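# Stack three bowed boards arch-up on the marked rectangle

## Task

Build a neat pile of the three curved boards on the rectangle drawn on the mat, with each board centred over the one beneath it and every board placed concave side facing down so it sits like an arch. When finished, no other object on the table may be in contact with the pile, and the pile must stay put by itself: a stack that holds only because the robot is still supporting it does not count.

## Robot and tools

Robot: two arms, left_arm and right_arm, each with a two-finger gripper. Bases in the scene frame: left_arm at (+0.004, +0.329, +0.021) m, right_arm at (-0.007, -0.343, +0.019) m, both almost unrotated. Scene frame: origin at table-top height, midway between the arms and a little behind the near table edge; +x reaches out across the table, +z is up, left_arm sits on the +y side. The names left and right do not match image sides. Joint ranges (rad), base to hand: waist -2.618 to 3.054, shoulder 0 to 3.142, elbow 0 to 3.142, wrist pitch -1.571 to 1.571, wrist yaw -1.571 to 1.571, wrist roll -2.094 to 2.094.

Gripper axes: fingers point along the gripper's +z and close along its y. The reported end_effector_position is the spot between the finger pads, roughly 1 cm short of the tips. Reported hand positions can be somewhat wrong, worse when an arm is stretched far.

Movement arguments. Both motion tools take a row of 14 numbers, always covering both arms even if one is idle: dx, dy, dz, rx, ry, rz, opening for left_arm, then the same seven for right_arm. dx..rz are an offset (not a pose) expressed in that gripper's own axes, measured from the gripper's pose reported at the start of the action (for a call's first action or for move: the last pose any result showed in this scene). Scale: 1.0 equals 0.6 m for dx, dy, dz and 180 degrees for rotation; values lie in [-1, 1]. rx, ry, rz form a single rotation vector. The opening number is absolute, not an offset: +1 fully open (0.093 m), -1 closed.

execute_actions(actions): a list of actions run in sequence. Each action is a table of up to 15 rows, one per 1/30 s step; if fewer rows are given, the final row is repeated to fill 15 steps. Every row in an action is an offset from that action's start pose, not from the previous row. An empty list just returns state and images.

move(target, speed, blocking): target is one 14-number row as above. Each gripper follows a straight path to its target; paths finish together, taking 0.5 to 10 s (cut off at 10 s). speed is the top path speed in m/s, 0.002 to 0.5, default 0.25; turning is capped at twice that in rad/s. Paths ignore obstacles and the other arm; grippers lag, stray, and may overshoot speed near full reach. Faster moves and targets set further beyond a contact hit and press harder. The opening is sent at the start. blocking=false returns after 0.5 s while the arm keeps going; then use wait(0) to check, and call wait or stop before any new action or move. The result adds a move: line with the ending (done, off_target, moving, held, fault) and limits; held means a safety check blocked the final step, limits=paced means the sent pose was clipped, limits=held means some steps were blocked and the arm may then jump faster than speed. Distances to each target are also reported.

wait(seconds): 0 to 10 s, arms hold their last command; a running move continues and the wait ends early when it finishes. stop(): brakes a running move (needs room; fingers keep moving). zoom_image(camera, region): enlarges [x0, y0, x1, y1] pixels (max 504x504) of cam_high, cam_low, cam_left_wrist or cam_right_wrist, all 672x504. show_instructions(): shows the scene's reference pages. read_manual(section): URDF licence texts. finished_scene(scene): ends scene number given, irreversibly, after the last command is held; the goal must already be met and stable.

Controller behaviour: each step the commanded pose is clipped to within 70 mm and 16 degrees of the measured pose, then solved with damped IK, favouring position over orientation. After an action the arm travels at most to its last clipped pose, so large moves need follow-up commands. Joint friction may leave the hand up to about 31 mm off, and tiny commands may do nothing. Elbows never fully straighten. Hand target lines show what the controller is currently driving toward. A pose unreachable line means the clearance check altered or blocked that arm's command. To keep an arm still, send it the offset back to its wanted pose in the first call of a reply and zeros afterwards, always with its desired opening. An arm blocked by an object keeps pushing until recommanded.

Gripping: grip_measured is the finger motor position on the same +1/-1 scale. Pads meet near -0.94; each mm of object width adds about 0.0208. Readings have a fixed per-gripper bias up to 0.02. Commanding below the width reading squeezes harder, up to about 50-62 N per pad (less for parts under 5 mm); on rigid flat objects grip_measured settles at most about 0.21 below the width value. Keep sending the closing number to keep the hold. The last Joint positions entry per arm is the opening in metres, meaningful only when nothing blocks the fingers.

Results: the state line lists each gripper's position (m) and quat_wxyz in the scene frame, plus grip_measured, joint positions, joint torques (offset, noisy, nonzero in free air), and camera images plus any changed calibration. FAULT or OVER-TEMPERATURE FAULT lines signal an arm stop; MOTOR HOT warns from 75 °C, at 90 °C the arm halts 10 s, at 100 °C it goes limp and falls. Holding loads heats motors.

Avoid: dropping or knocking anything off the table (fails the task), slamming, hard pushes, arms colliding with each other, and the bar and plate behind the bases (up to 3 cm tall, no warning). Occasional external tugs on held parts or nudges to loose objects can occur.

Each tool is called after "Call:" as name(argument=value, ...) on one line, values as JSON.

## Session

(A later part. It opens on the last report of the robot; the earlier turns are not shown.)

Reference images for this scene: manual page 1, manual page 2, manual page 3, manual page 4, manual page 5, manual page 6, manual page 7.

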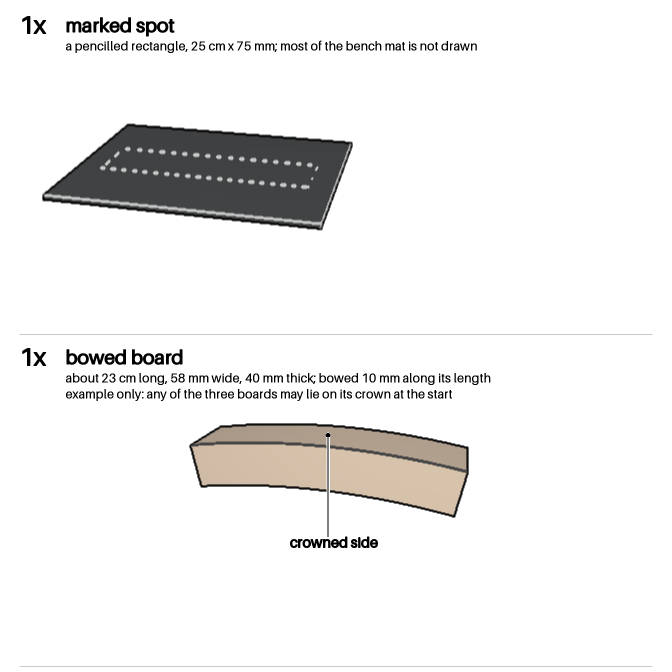

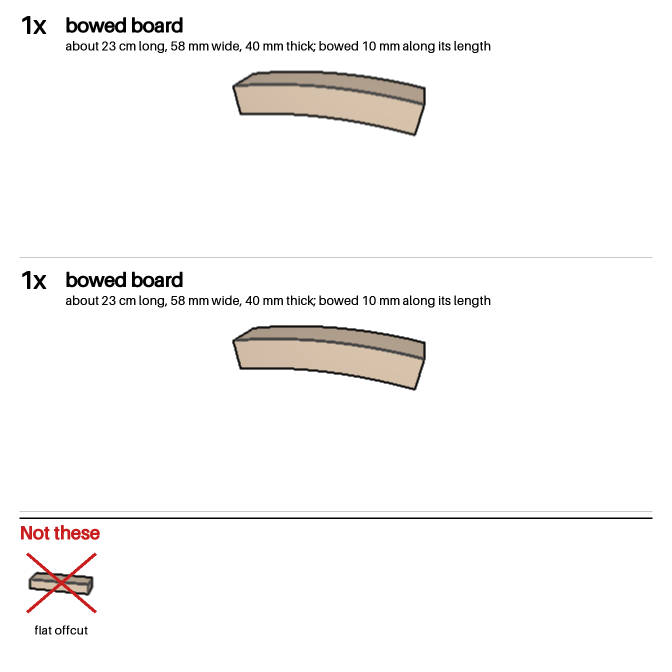

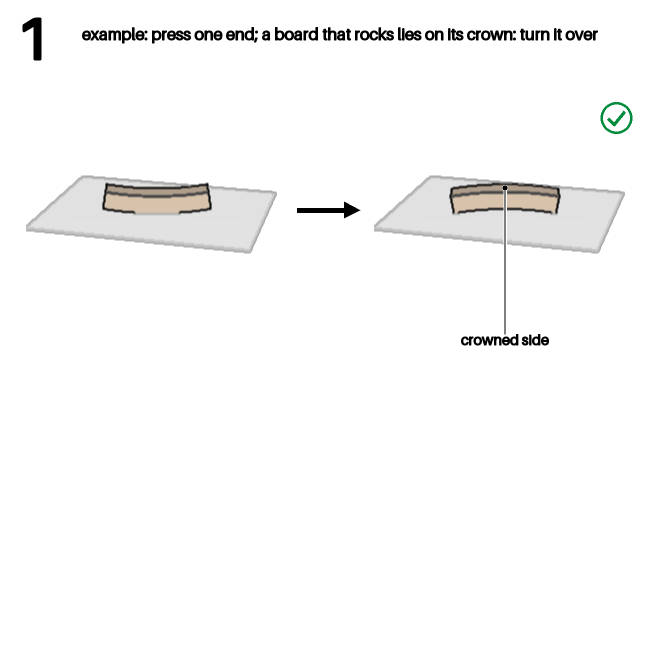

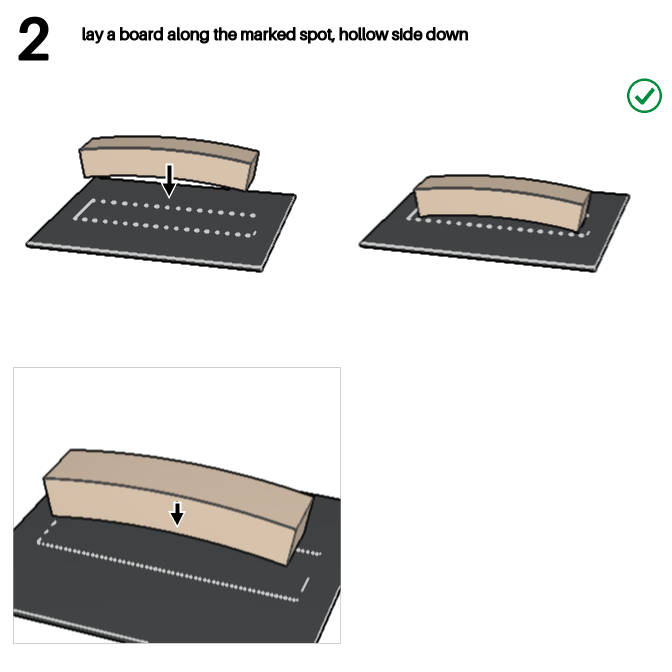

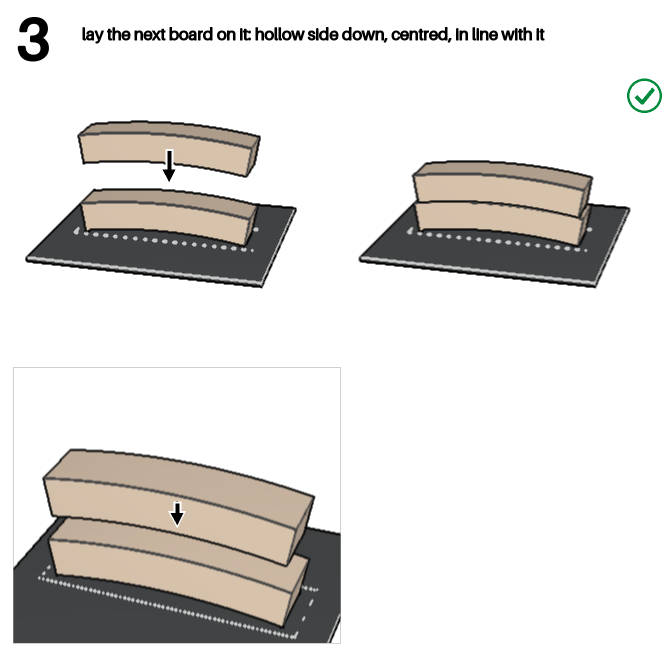

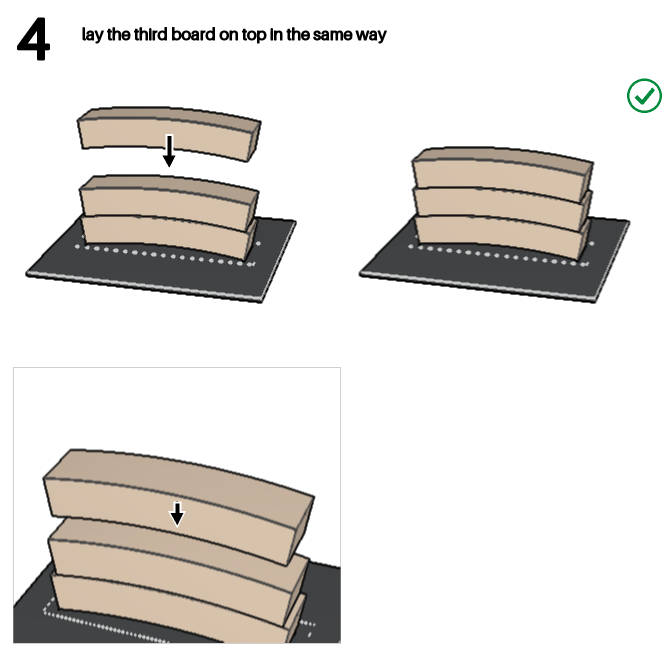

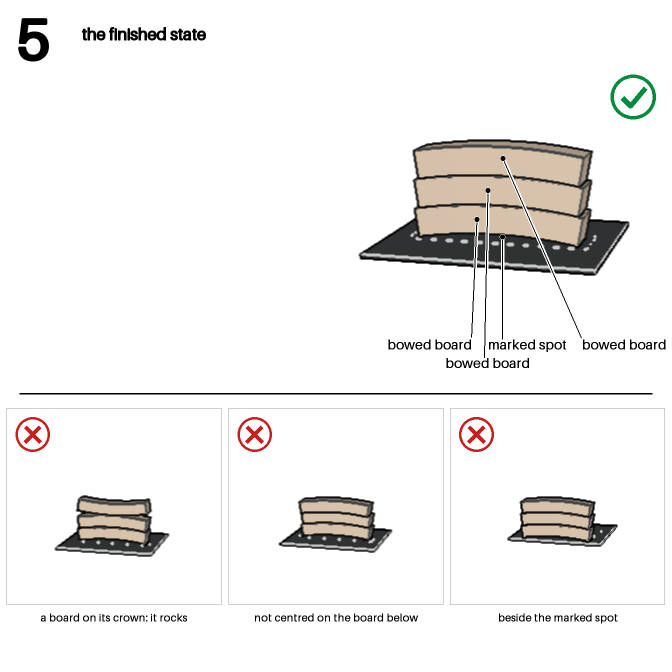

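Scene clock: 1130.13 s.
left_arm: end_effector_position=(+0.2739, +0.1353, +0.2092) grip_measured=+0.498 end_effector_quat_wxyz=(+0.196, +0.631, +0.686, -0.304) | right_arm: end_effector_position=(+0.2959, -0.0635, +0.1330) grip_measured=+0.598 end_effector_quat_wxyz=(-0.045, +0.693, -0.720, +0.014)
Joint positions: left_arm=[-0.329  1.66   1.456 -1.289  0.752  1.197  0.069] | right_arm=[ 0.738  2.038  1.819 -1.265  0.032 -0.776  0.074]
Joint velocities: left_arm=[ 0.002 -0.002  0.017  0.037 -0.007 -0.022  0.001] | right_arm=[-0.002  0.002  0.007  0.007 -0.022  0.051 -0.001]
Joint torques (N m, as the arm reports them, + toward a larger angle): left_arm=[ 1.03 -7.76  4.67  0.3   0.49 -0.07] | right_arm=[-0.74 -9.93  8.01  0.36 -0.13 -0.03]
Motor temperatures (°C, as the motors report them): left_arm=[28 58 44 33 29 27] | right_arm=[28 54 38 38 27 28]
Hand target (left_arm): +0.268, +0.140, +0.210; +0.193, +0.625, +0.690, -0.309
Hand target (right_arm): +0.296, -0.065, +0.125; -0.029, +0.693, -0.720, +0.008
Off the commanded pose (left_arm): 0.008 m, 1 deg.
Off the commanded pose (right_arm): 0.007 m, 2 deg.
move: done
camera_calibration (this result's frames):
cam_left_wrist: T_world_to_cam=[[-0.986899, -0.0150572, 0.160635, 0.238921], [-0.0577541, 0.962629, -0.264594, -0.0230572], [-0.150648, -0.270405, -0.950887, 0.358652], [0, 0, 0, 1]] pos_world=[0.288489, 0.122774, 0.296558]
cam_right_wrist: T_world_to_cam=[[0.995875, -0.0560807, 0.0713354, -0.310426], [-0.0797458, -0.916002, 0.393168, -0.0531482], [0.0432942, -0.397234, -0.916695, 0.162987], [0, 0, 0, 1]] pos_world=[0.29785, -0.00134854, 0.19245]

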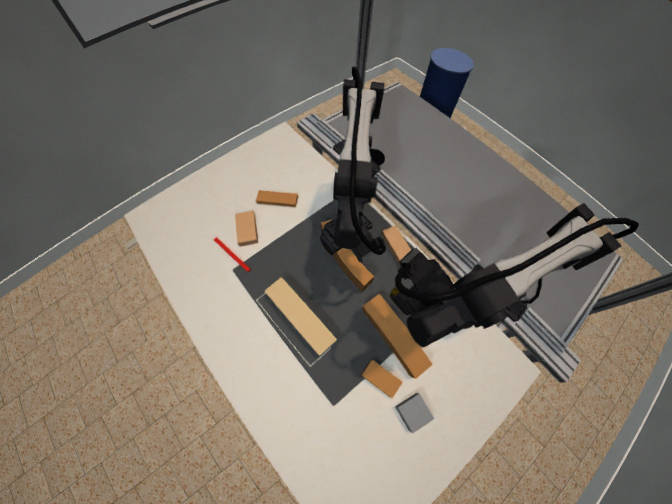

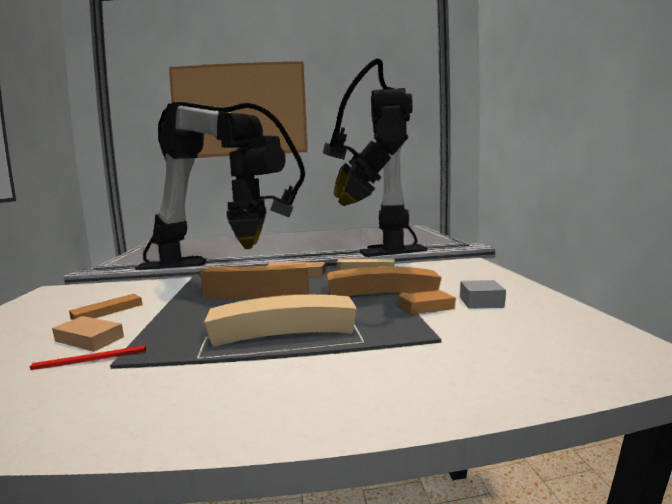

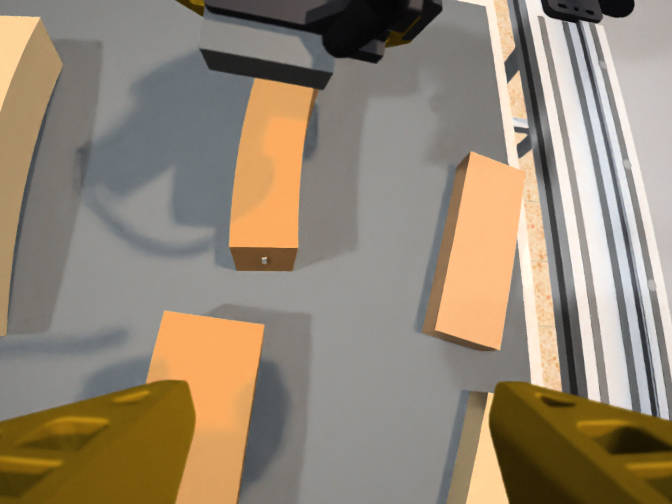

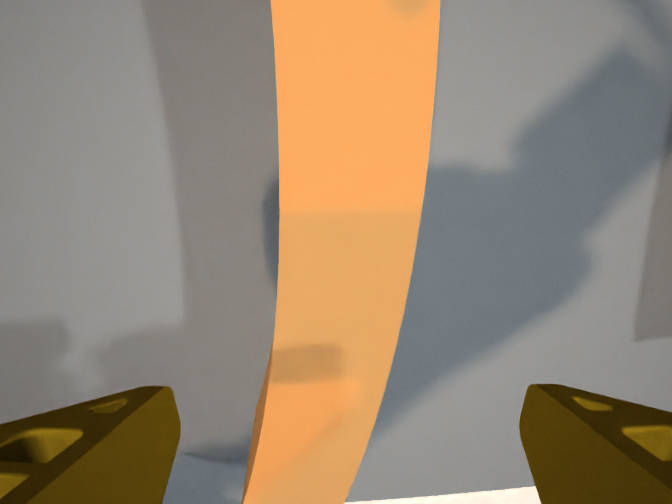

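Call:
move(target=[0,0,0,0,0,0,0.5, 0,0.025,0.16,0,0,0.03,0.6], speed=0.05)

Scene clock: 1133.97 s.
left_arm: end_effector_position=(+0.2738, +0.1353, +0.2092) grip_measured=+0.498 end_effector_quat_wxyz=(+0.196, +0.631, +0.686, -0.304) | right_arm: end_effector_position=(+0.2955, -0.0590, +0.0521) grip_measured=+0.598 end_effector_quat_wxyz=(+0.063, -0.656, +0.752, -0.010)
Joint positions: left_arm=[-0.329  1.66   1.456 -1.29   0.752  1.197  0.069] | right_arm=[ 0.745  2.06   1.524 -0.913  0.031 -0.67   0.074]
Joint velocities: left_arm=[-0.002 -0.007 -0.002 -0.037 -0.022  0.051 -0.   ] | right_arm=[-0.007 -0.017 -0.002  0.037 -0.022  0.007 -0.001]
Joint torques (N m, as the arm reports them, + toward a larger angle): left_arm=[-0.06 -6.66  5.95  0.4   0.4  -0.05] | right_arm=[  0.78 -10.55   5.13   0.69  -0.08   0.13]
Motor temperatures (°C, as the motors report them): left_arm=[28 58 44 33 29 27] | right_arm=[28 54 38 38 27 28]
Hand target (left_arm): +0.274, +0.135, +0.209; +0.196, +0.631, +0.686, -0.304
Hand target (right_arm): +0.288, -0.060, +0.037; +0.045, -0.658, +0.752, -0.011
Off the commanded pose (left_arm): 0.000 m, 0 deg.
Off the commanded pose (right_arm): 0.017 m, 2 deg.
move: off_target (right_arm)
camera_calibration (this result's frames):
cam_left_wrist: T_world_to_cam=[[-0.98684, -0.0150788, 0.160997, 0.238761], [-0.0578575, 0.962654, -0.264479, -0.0230807], [-0.150997, -0.270313, -0.950858, 0.358718], [0, 0, 0, 1]] pos_world=[0.288449, 0.122785, 0.296545]
cam_right_wrist: T_world_to_cam=[[0.984036, -0.155774, 0.0860715, -0.307179], [-0.176492, -0.916368, 0.359332, 0.0131292], [0.0228987, -0.368787, -0.929232, 0.0989933], [0, 0, 0, 1]] pos_world=[0.302325, 0.000688262, 0.113709]

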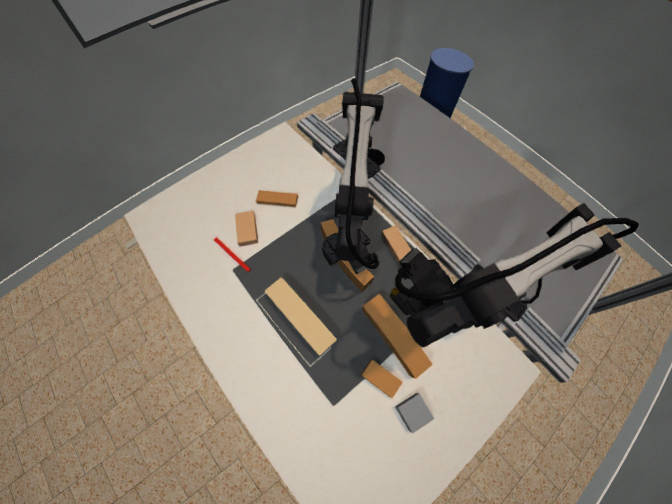

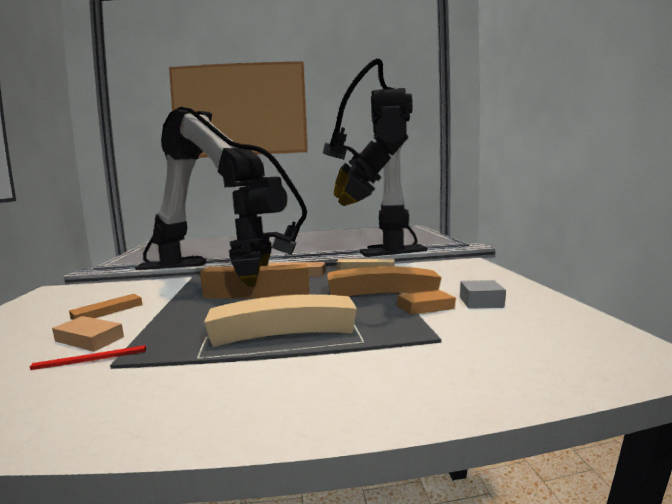

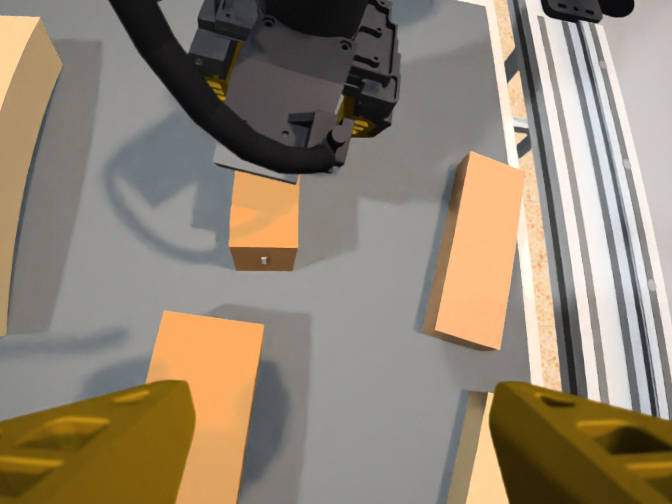

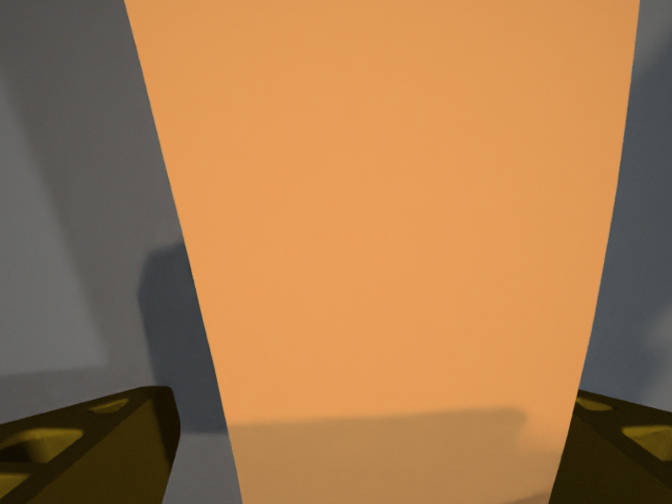

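Call:
move(target=[0,0,0,0,0,0,0.5, 0,0,0,0,0,0,-0.7])

Call:
move(target=[0,0,0,0,0,0,0.5, 0,-0.1,-0.1,0.2,0,-0.04,-0.7], speed=0.07)

Call:
move(target=[0,0,0,0,0,0,0.5, 0,0.03,0.02,0.25,0,0,-0.7], speed=0.07)

Scene clock: 1138.17 s.
left_arm: end_effector_position=(+0.2738, +0.1353, +0.2092) grip_measured=+0.498 end_effector_quat_wxyz=(+0.196, +0.631, +0.686, -0.304) | right_arm: end_effector_position=(+0.2984, -0.0589, +0.0527) grip_measured=-0.267 end_effector_quat_wxyz=(+0.067, -0.654, +0.753, -0.013)
Joint positions: left_arm=[-0.329  1.66   1.456 -1.29   0.752  1.197  0.069] | right_arm=[ 0.743  2.06   1.525 -0.905  0.039 -0.669  0.032]
Joint velocities: left_arm=[-0.027 -0.002 -0.007  0.037 -0.051  0.007  0.   ] | right_arm=[ 0.017 -0.002  0.002  0.007 -0.022  0.037 -0.002]
Joint torques (N m, as the arm reports them, + toward a larger angle): left_arm=[-0.11 -6.57  5.92  0.38  0.39 -0.12] | right_arm=[  0.02 -12.21   6.85   0.52  -0.15  -0.02]
Motor temperatures (°C, as the motors report them): left_arm=[28 58 44 33 29 27] | right_arm=[28 55 38 37 27 28]
Hand target (left_arm): +0.274, +0.135, +0.209; +0.196, +0.631, +0.686, -0.304
Hand target (right_arm): +0.296, -0.059, +0.052; +0.062, -0.656, +0.752, -0.010
Off the commanded pose (left_arm): 0.000 m, 0 deg.
Off the commanded pose (right_arm): 0.003 m, 1 deg.
move: done
camera_calibration (this result's frames):
cam_left_wrist: T_world_to_cam=[[-0.98684, -0.0150788, 0.160997, 0.238761], [-0.0578575, 0.962654, -0.264479, -0.0230807], [-0.150997, -0.270313, -0.950858, 0.358718], [0, 0, 0, 1]] pos_world=[0.288449, 0.122785, 0.296545]
cam_right_wrist: T_world_to_cam=[[0.982318, -0.159866, 0.0974394, -0.3104], [-0.184413, -0.916009, 0.356257, 0.0160703], [0.0323017, -0.367927, -0.929293, 0.0968168], [0, 0, 0, 1]] pos_world=[0.304748, 0.000719512, 0.114491]

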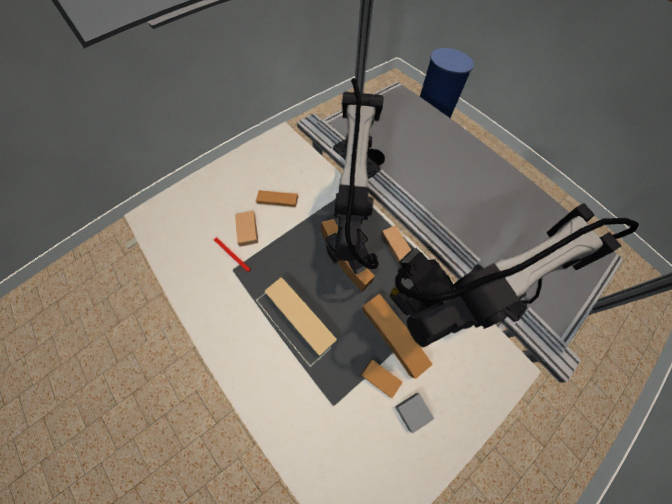

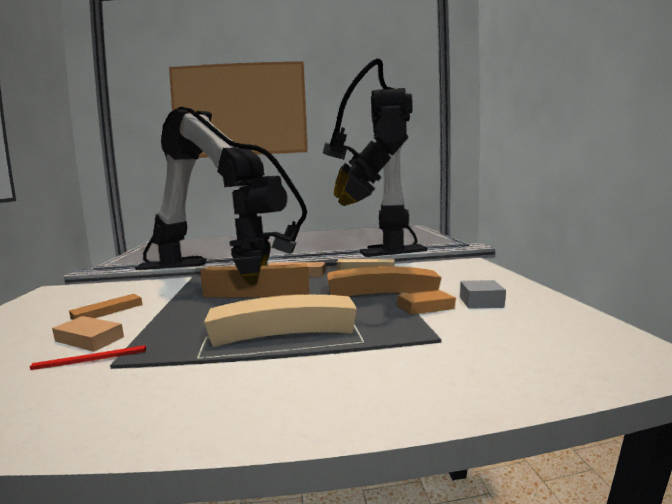

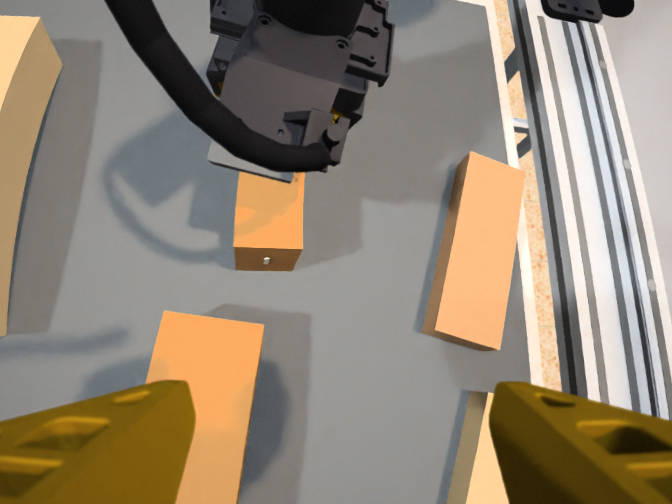

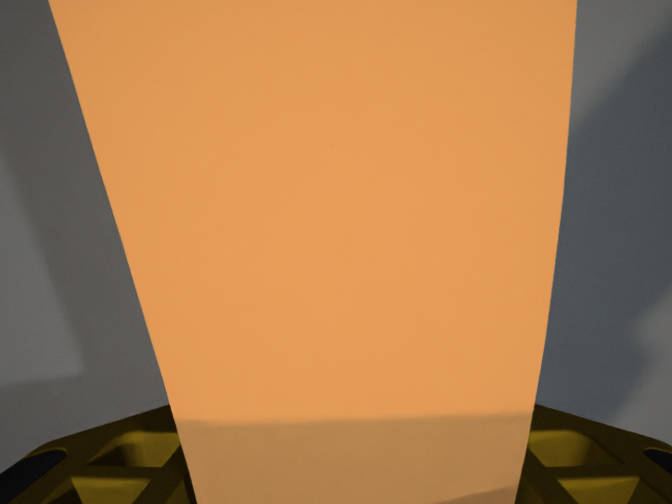

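Scene clock: 1143.13 s.
left_arm: end_effector_position=(+0.2738, +0.1353, +0.2092) grip_measured=+0.498 end_effector_quat_wxyz=(+0.196, +0.631, +0.686, -0.304) | right_arm: end_effector_position=(+0.3438, -0.0756, +0.0986) grip_measured=-0.266 end_effector_quat_wxyz=(-0.231, +0.661, -0.676, +0.230)
Joint positions: left_arm=[-0.329  1.66   1.456 -1.29   0.752  1.197  0.069] | right_arm=[ 0.808  1.859  1.256 -0.486  0.481 -0.842  0.032]
Joint velocities: left_arm=[-0.007  0.007  0.002 -0.022 -0.007  0.051  0.001] | right_arm=[-0.027 -0.002 -0.022 -0.022 -0.037  0.022 -0.   ]
Joint torques (N m, as the arm reports them, + toward a larger angle): left_arm=[-0.03 -6.52  5.95  0.44  0.38 -0.08] | right_arm=[  0.66 -13.57   6.59   1.62   0.66   0.01]
Motor temperatures (°C, as the motors report them): left_arm=[28 57 44 33 29 27] | right_arm=[28 56 38 38 27 28]
Hand target (left_arm): +0.274, +0.135, +0.209; +0.196, +0.631, +0.686, -0.304
Hand target (right_arm): +0.350, -0.071, +0.120; -0.267, +0.647, -0.671, +0.245
Off the commanded pose (left_arm): 0.000 m, 0 deg.
Off the commanded pose (right_arm): 0.021 m, 5 deg.
move: off_target (right_arm)
camera_calibration (this result's frames):
cam_left_wrist: T_world_to_cam=[[-0.98684, -0.0150788, 0.160997, 0.238761], [-0.0578575, 0.962654, -0.264479, -0.0230807], [-0.150997, -0.270313, -0.950858, 0.358718], [0, 0, 0, 1]] pos_world=[0.288449, 0.122785, 0.296545]
cam_right_wrist: T_world_to_cam=[[0.792252, -0.0374573, 0.609043, -0.337986], [-0.295869, -0.896514, 0.329734, 0.0351856], [0.533665, -0.441429, -0.721347, -0.0666042], [0, 0, 0, 1]] pos_world=[0.313725, -0.0105167, 0.146202]

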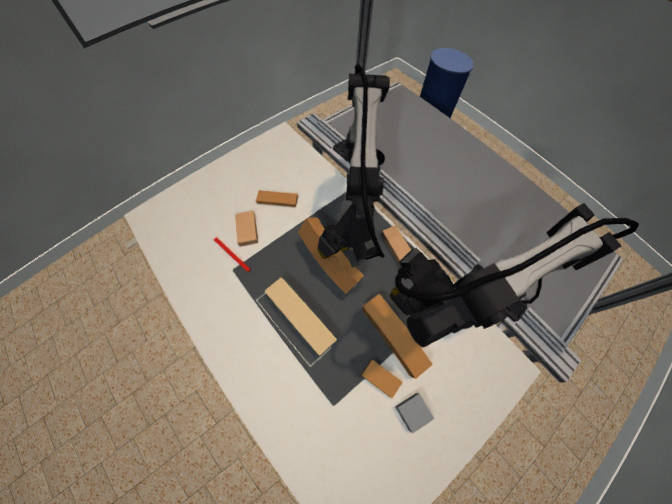

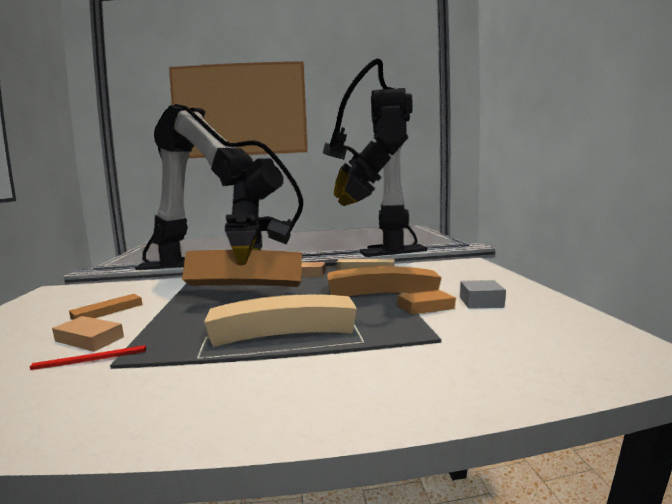

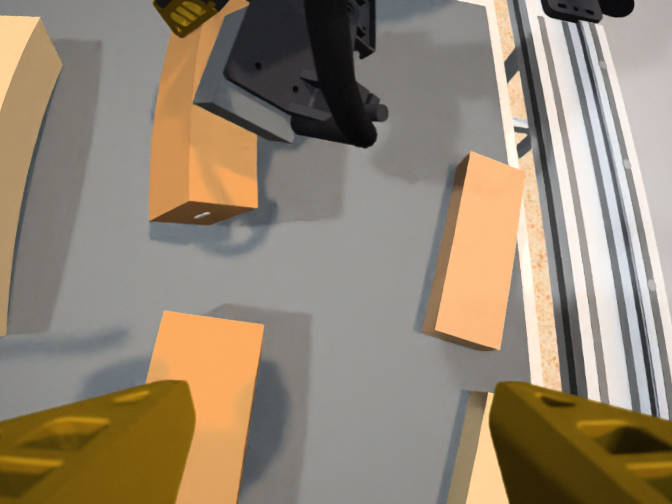

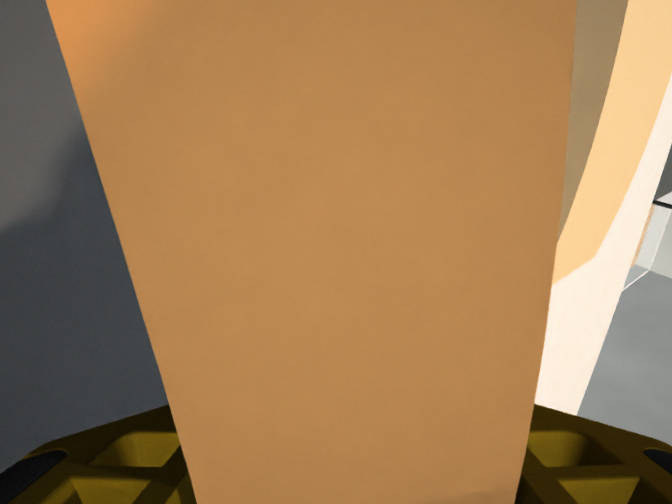

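Scene clock: 1149.37 s.
left_arm: end_effector_position=(+0.2738, +0.1353, +0.2092) grip_measured=+0.498 end_effector_quat_wxyz=(+0.196, +0.631, +0.686, -0.304) | right_arm: end_effector_position=(+0.3380, -0.0754, +0.0698) grip_measured=-0.264 end_effector_quat_wxyz=(-0.453, +0.546, -0.533, +0.462)
Joint positions: left_arm=[-0.329  1.66   1.456 -1.29   0.752  1.197  0.069] | right_arm=[ 0.96   2.145  0.686  1.173  0.959 -1.362  0.033]
Joint velocities: left_arm=[ 0.007 -0.012 -0.017  0.051  0.037 -0.037  0.001] | right_arm=[ 0.007 -0.007  0.002  0.051 -0.037  0.007 -0.001]
Joint torques (N m, as the arm reports them, + toward a larger angle): left_arm=[-0.01 -6.58  6.14  0.38  0.44 -0.07] | right_arm=[ 0.67 -9.66  3.75  2.39  0.37 -0.02]
Motor temperatures (°C, as the motors report them): left_arm=[28 57 44 33 29 27] | right_arm=[28 56 38 39 27 28]
Hand target (left_arm): +0.274, +0.135, +0.209; +0.196, +0.631, +0.686, -0.304
Hand target (right_arm): +0.336, -0.076, +0.078; -0.469, +0.525, -0.537, +0.466
Off the commanded pose (left_arm): 0.000 m, 0 deg.
Off the commanded pose (right_arm): 0.008 m, 3 deg.
move: off_target (right_arm)
camera_calibration (this result's frames):
cam_left_wrist: T_world_to_cam=[[-0.98684, -0.0150788, 0.160997, 0.238761], [-0.0578575, 0.962654, -0.264479, -0.0230807], [-0.150997, -0.270313, -0.950858, 0.358718], [0, 0, 0, 1]] pos_world=[0.288449, 0.122785, 0.296545]
cam_right_wrist: T_world_to_cam=[[0.173006, 0.00533448, 0.984906, -0.129507], [-0.427003, -0.900715, 0.0798847, 0.104564], [0.887546, -0.434378, -0.153551, -0.24294], [0, 0, 0, 1]] pos_world=[0.282675, -0.0106552, 0.0818956]

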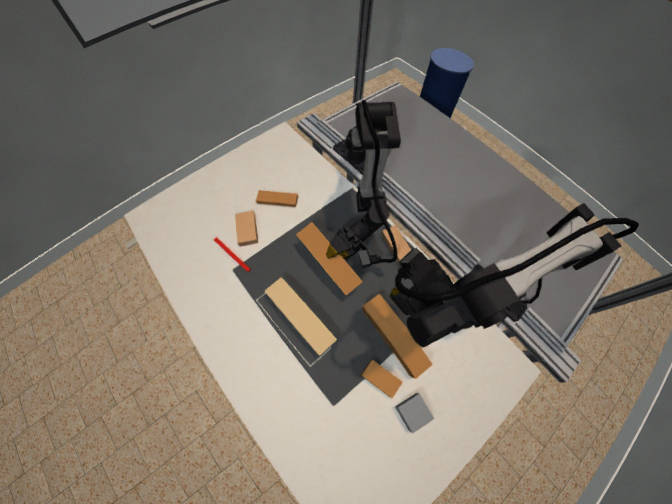

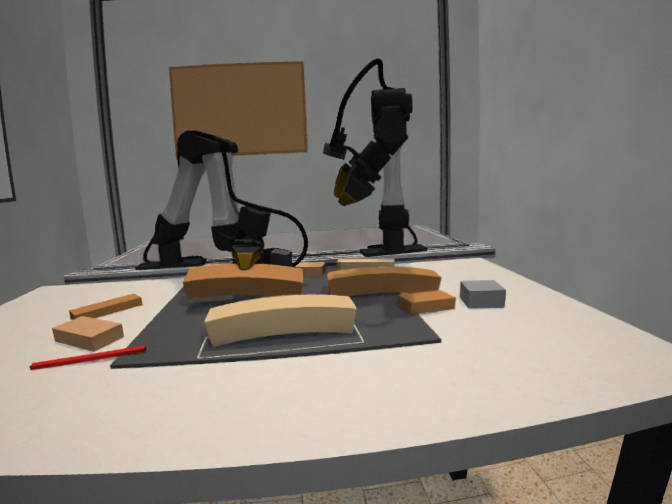

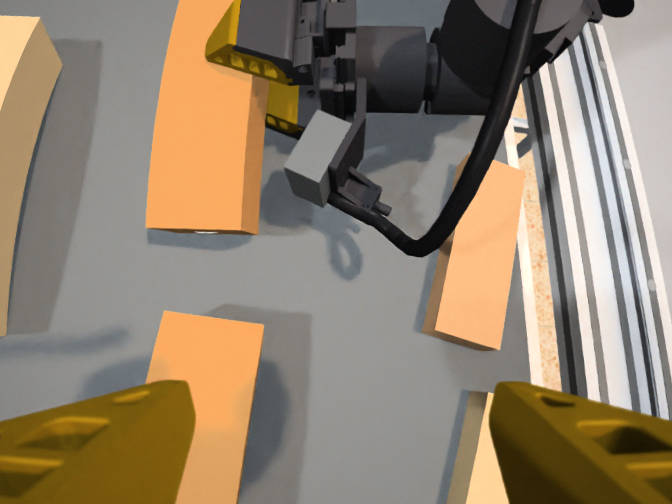

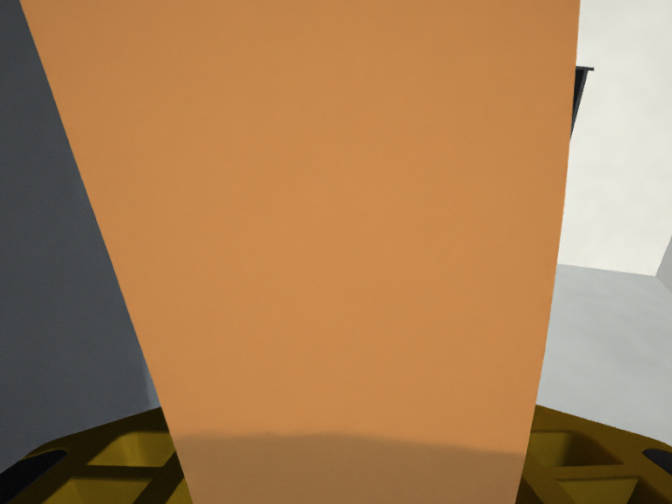

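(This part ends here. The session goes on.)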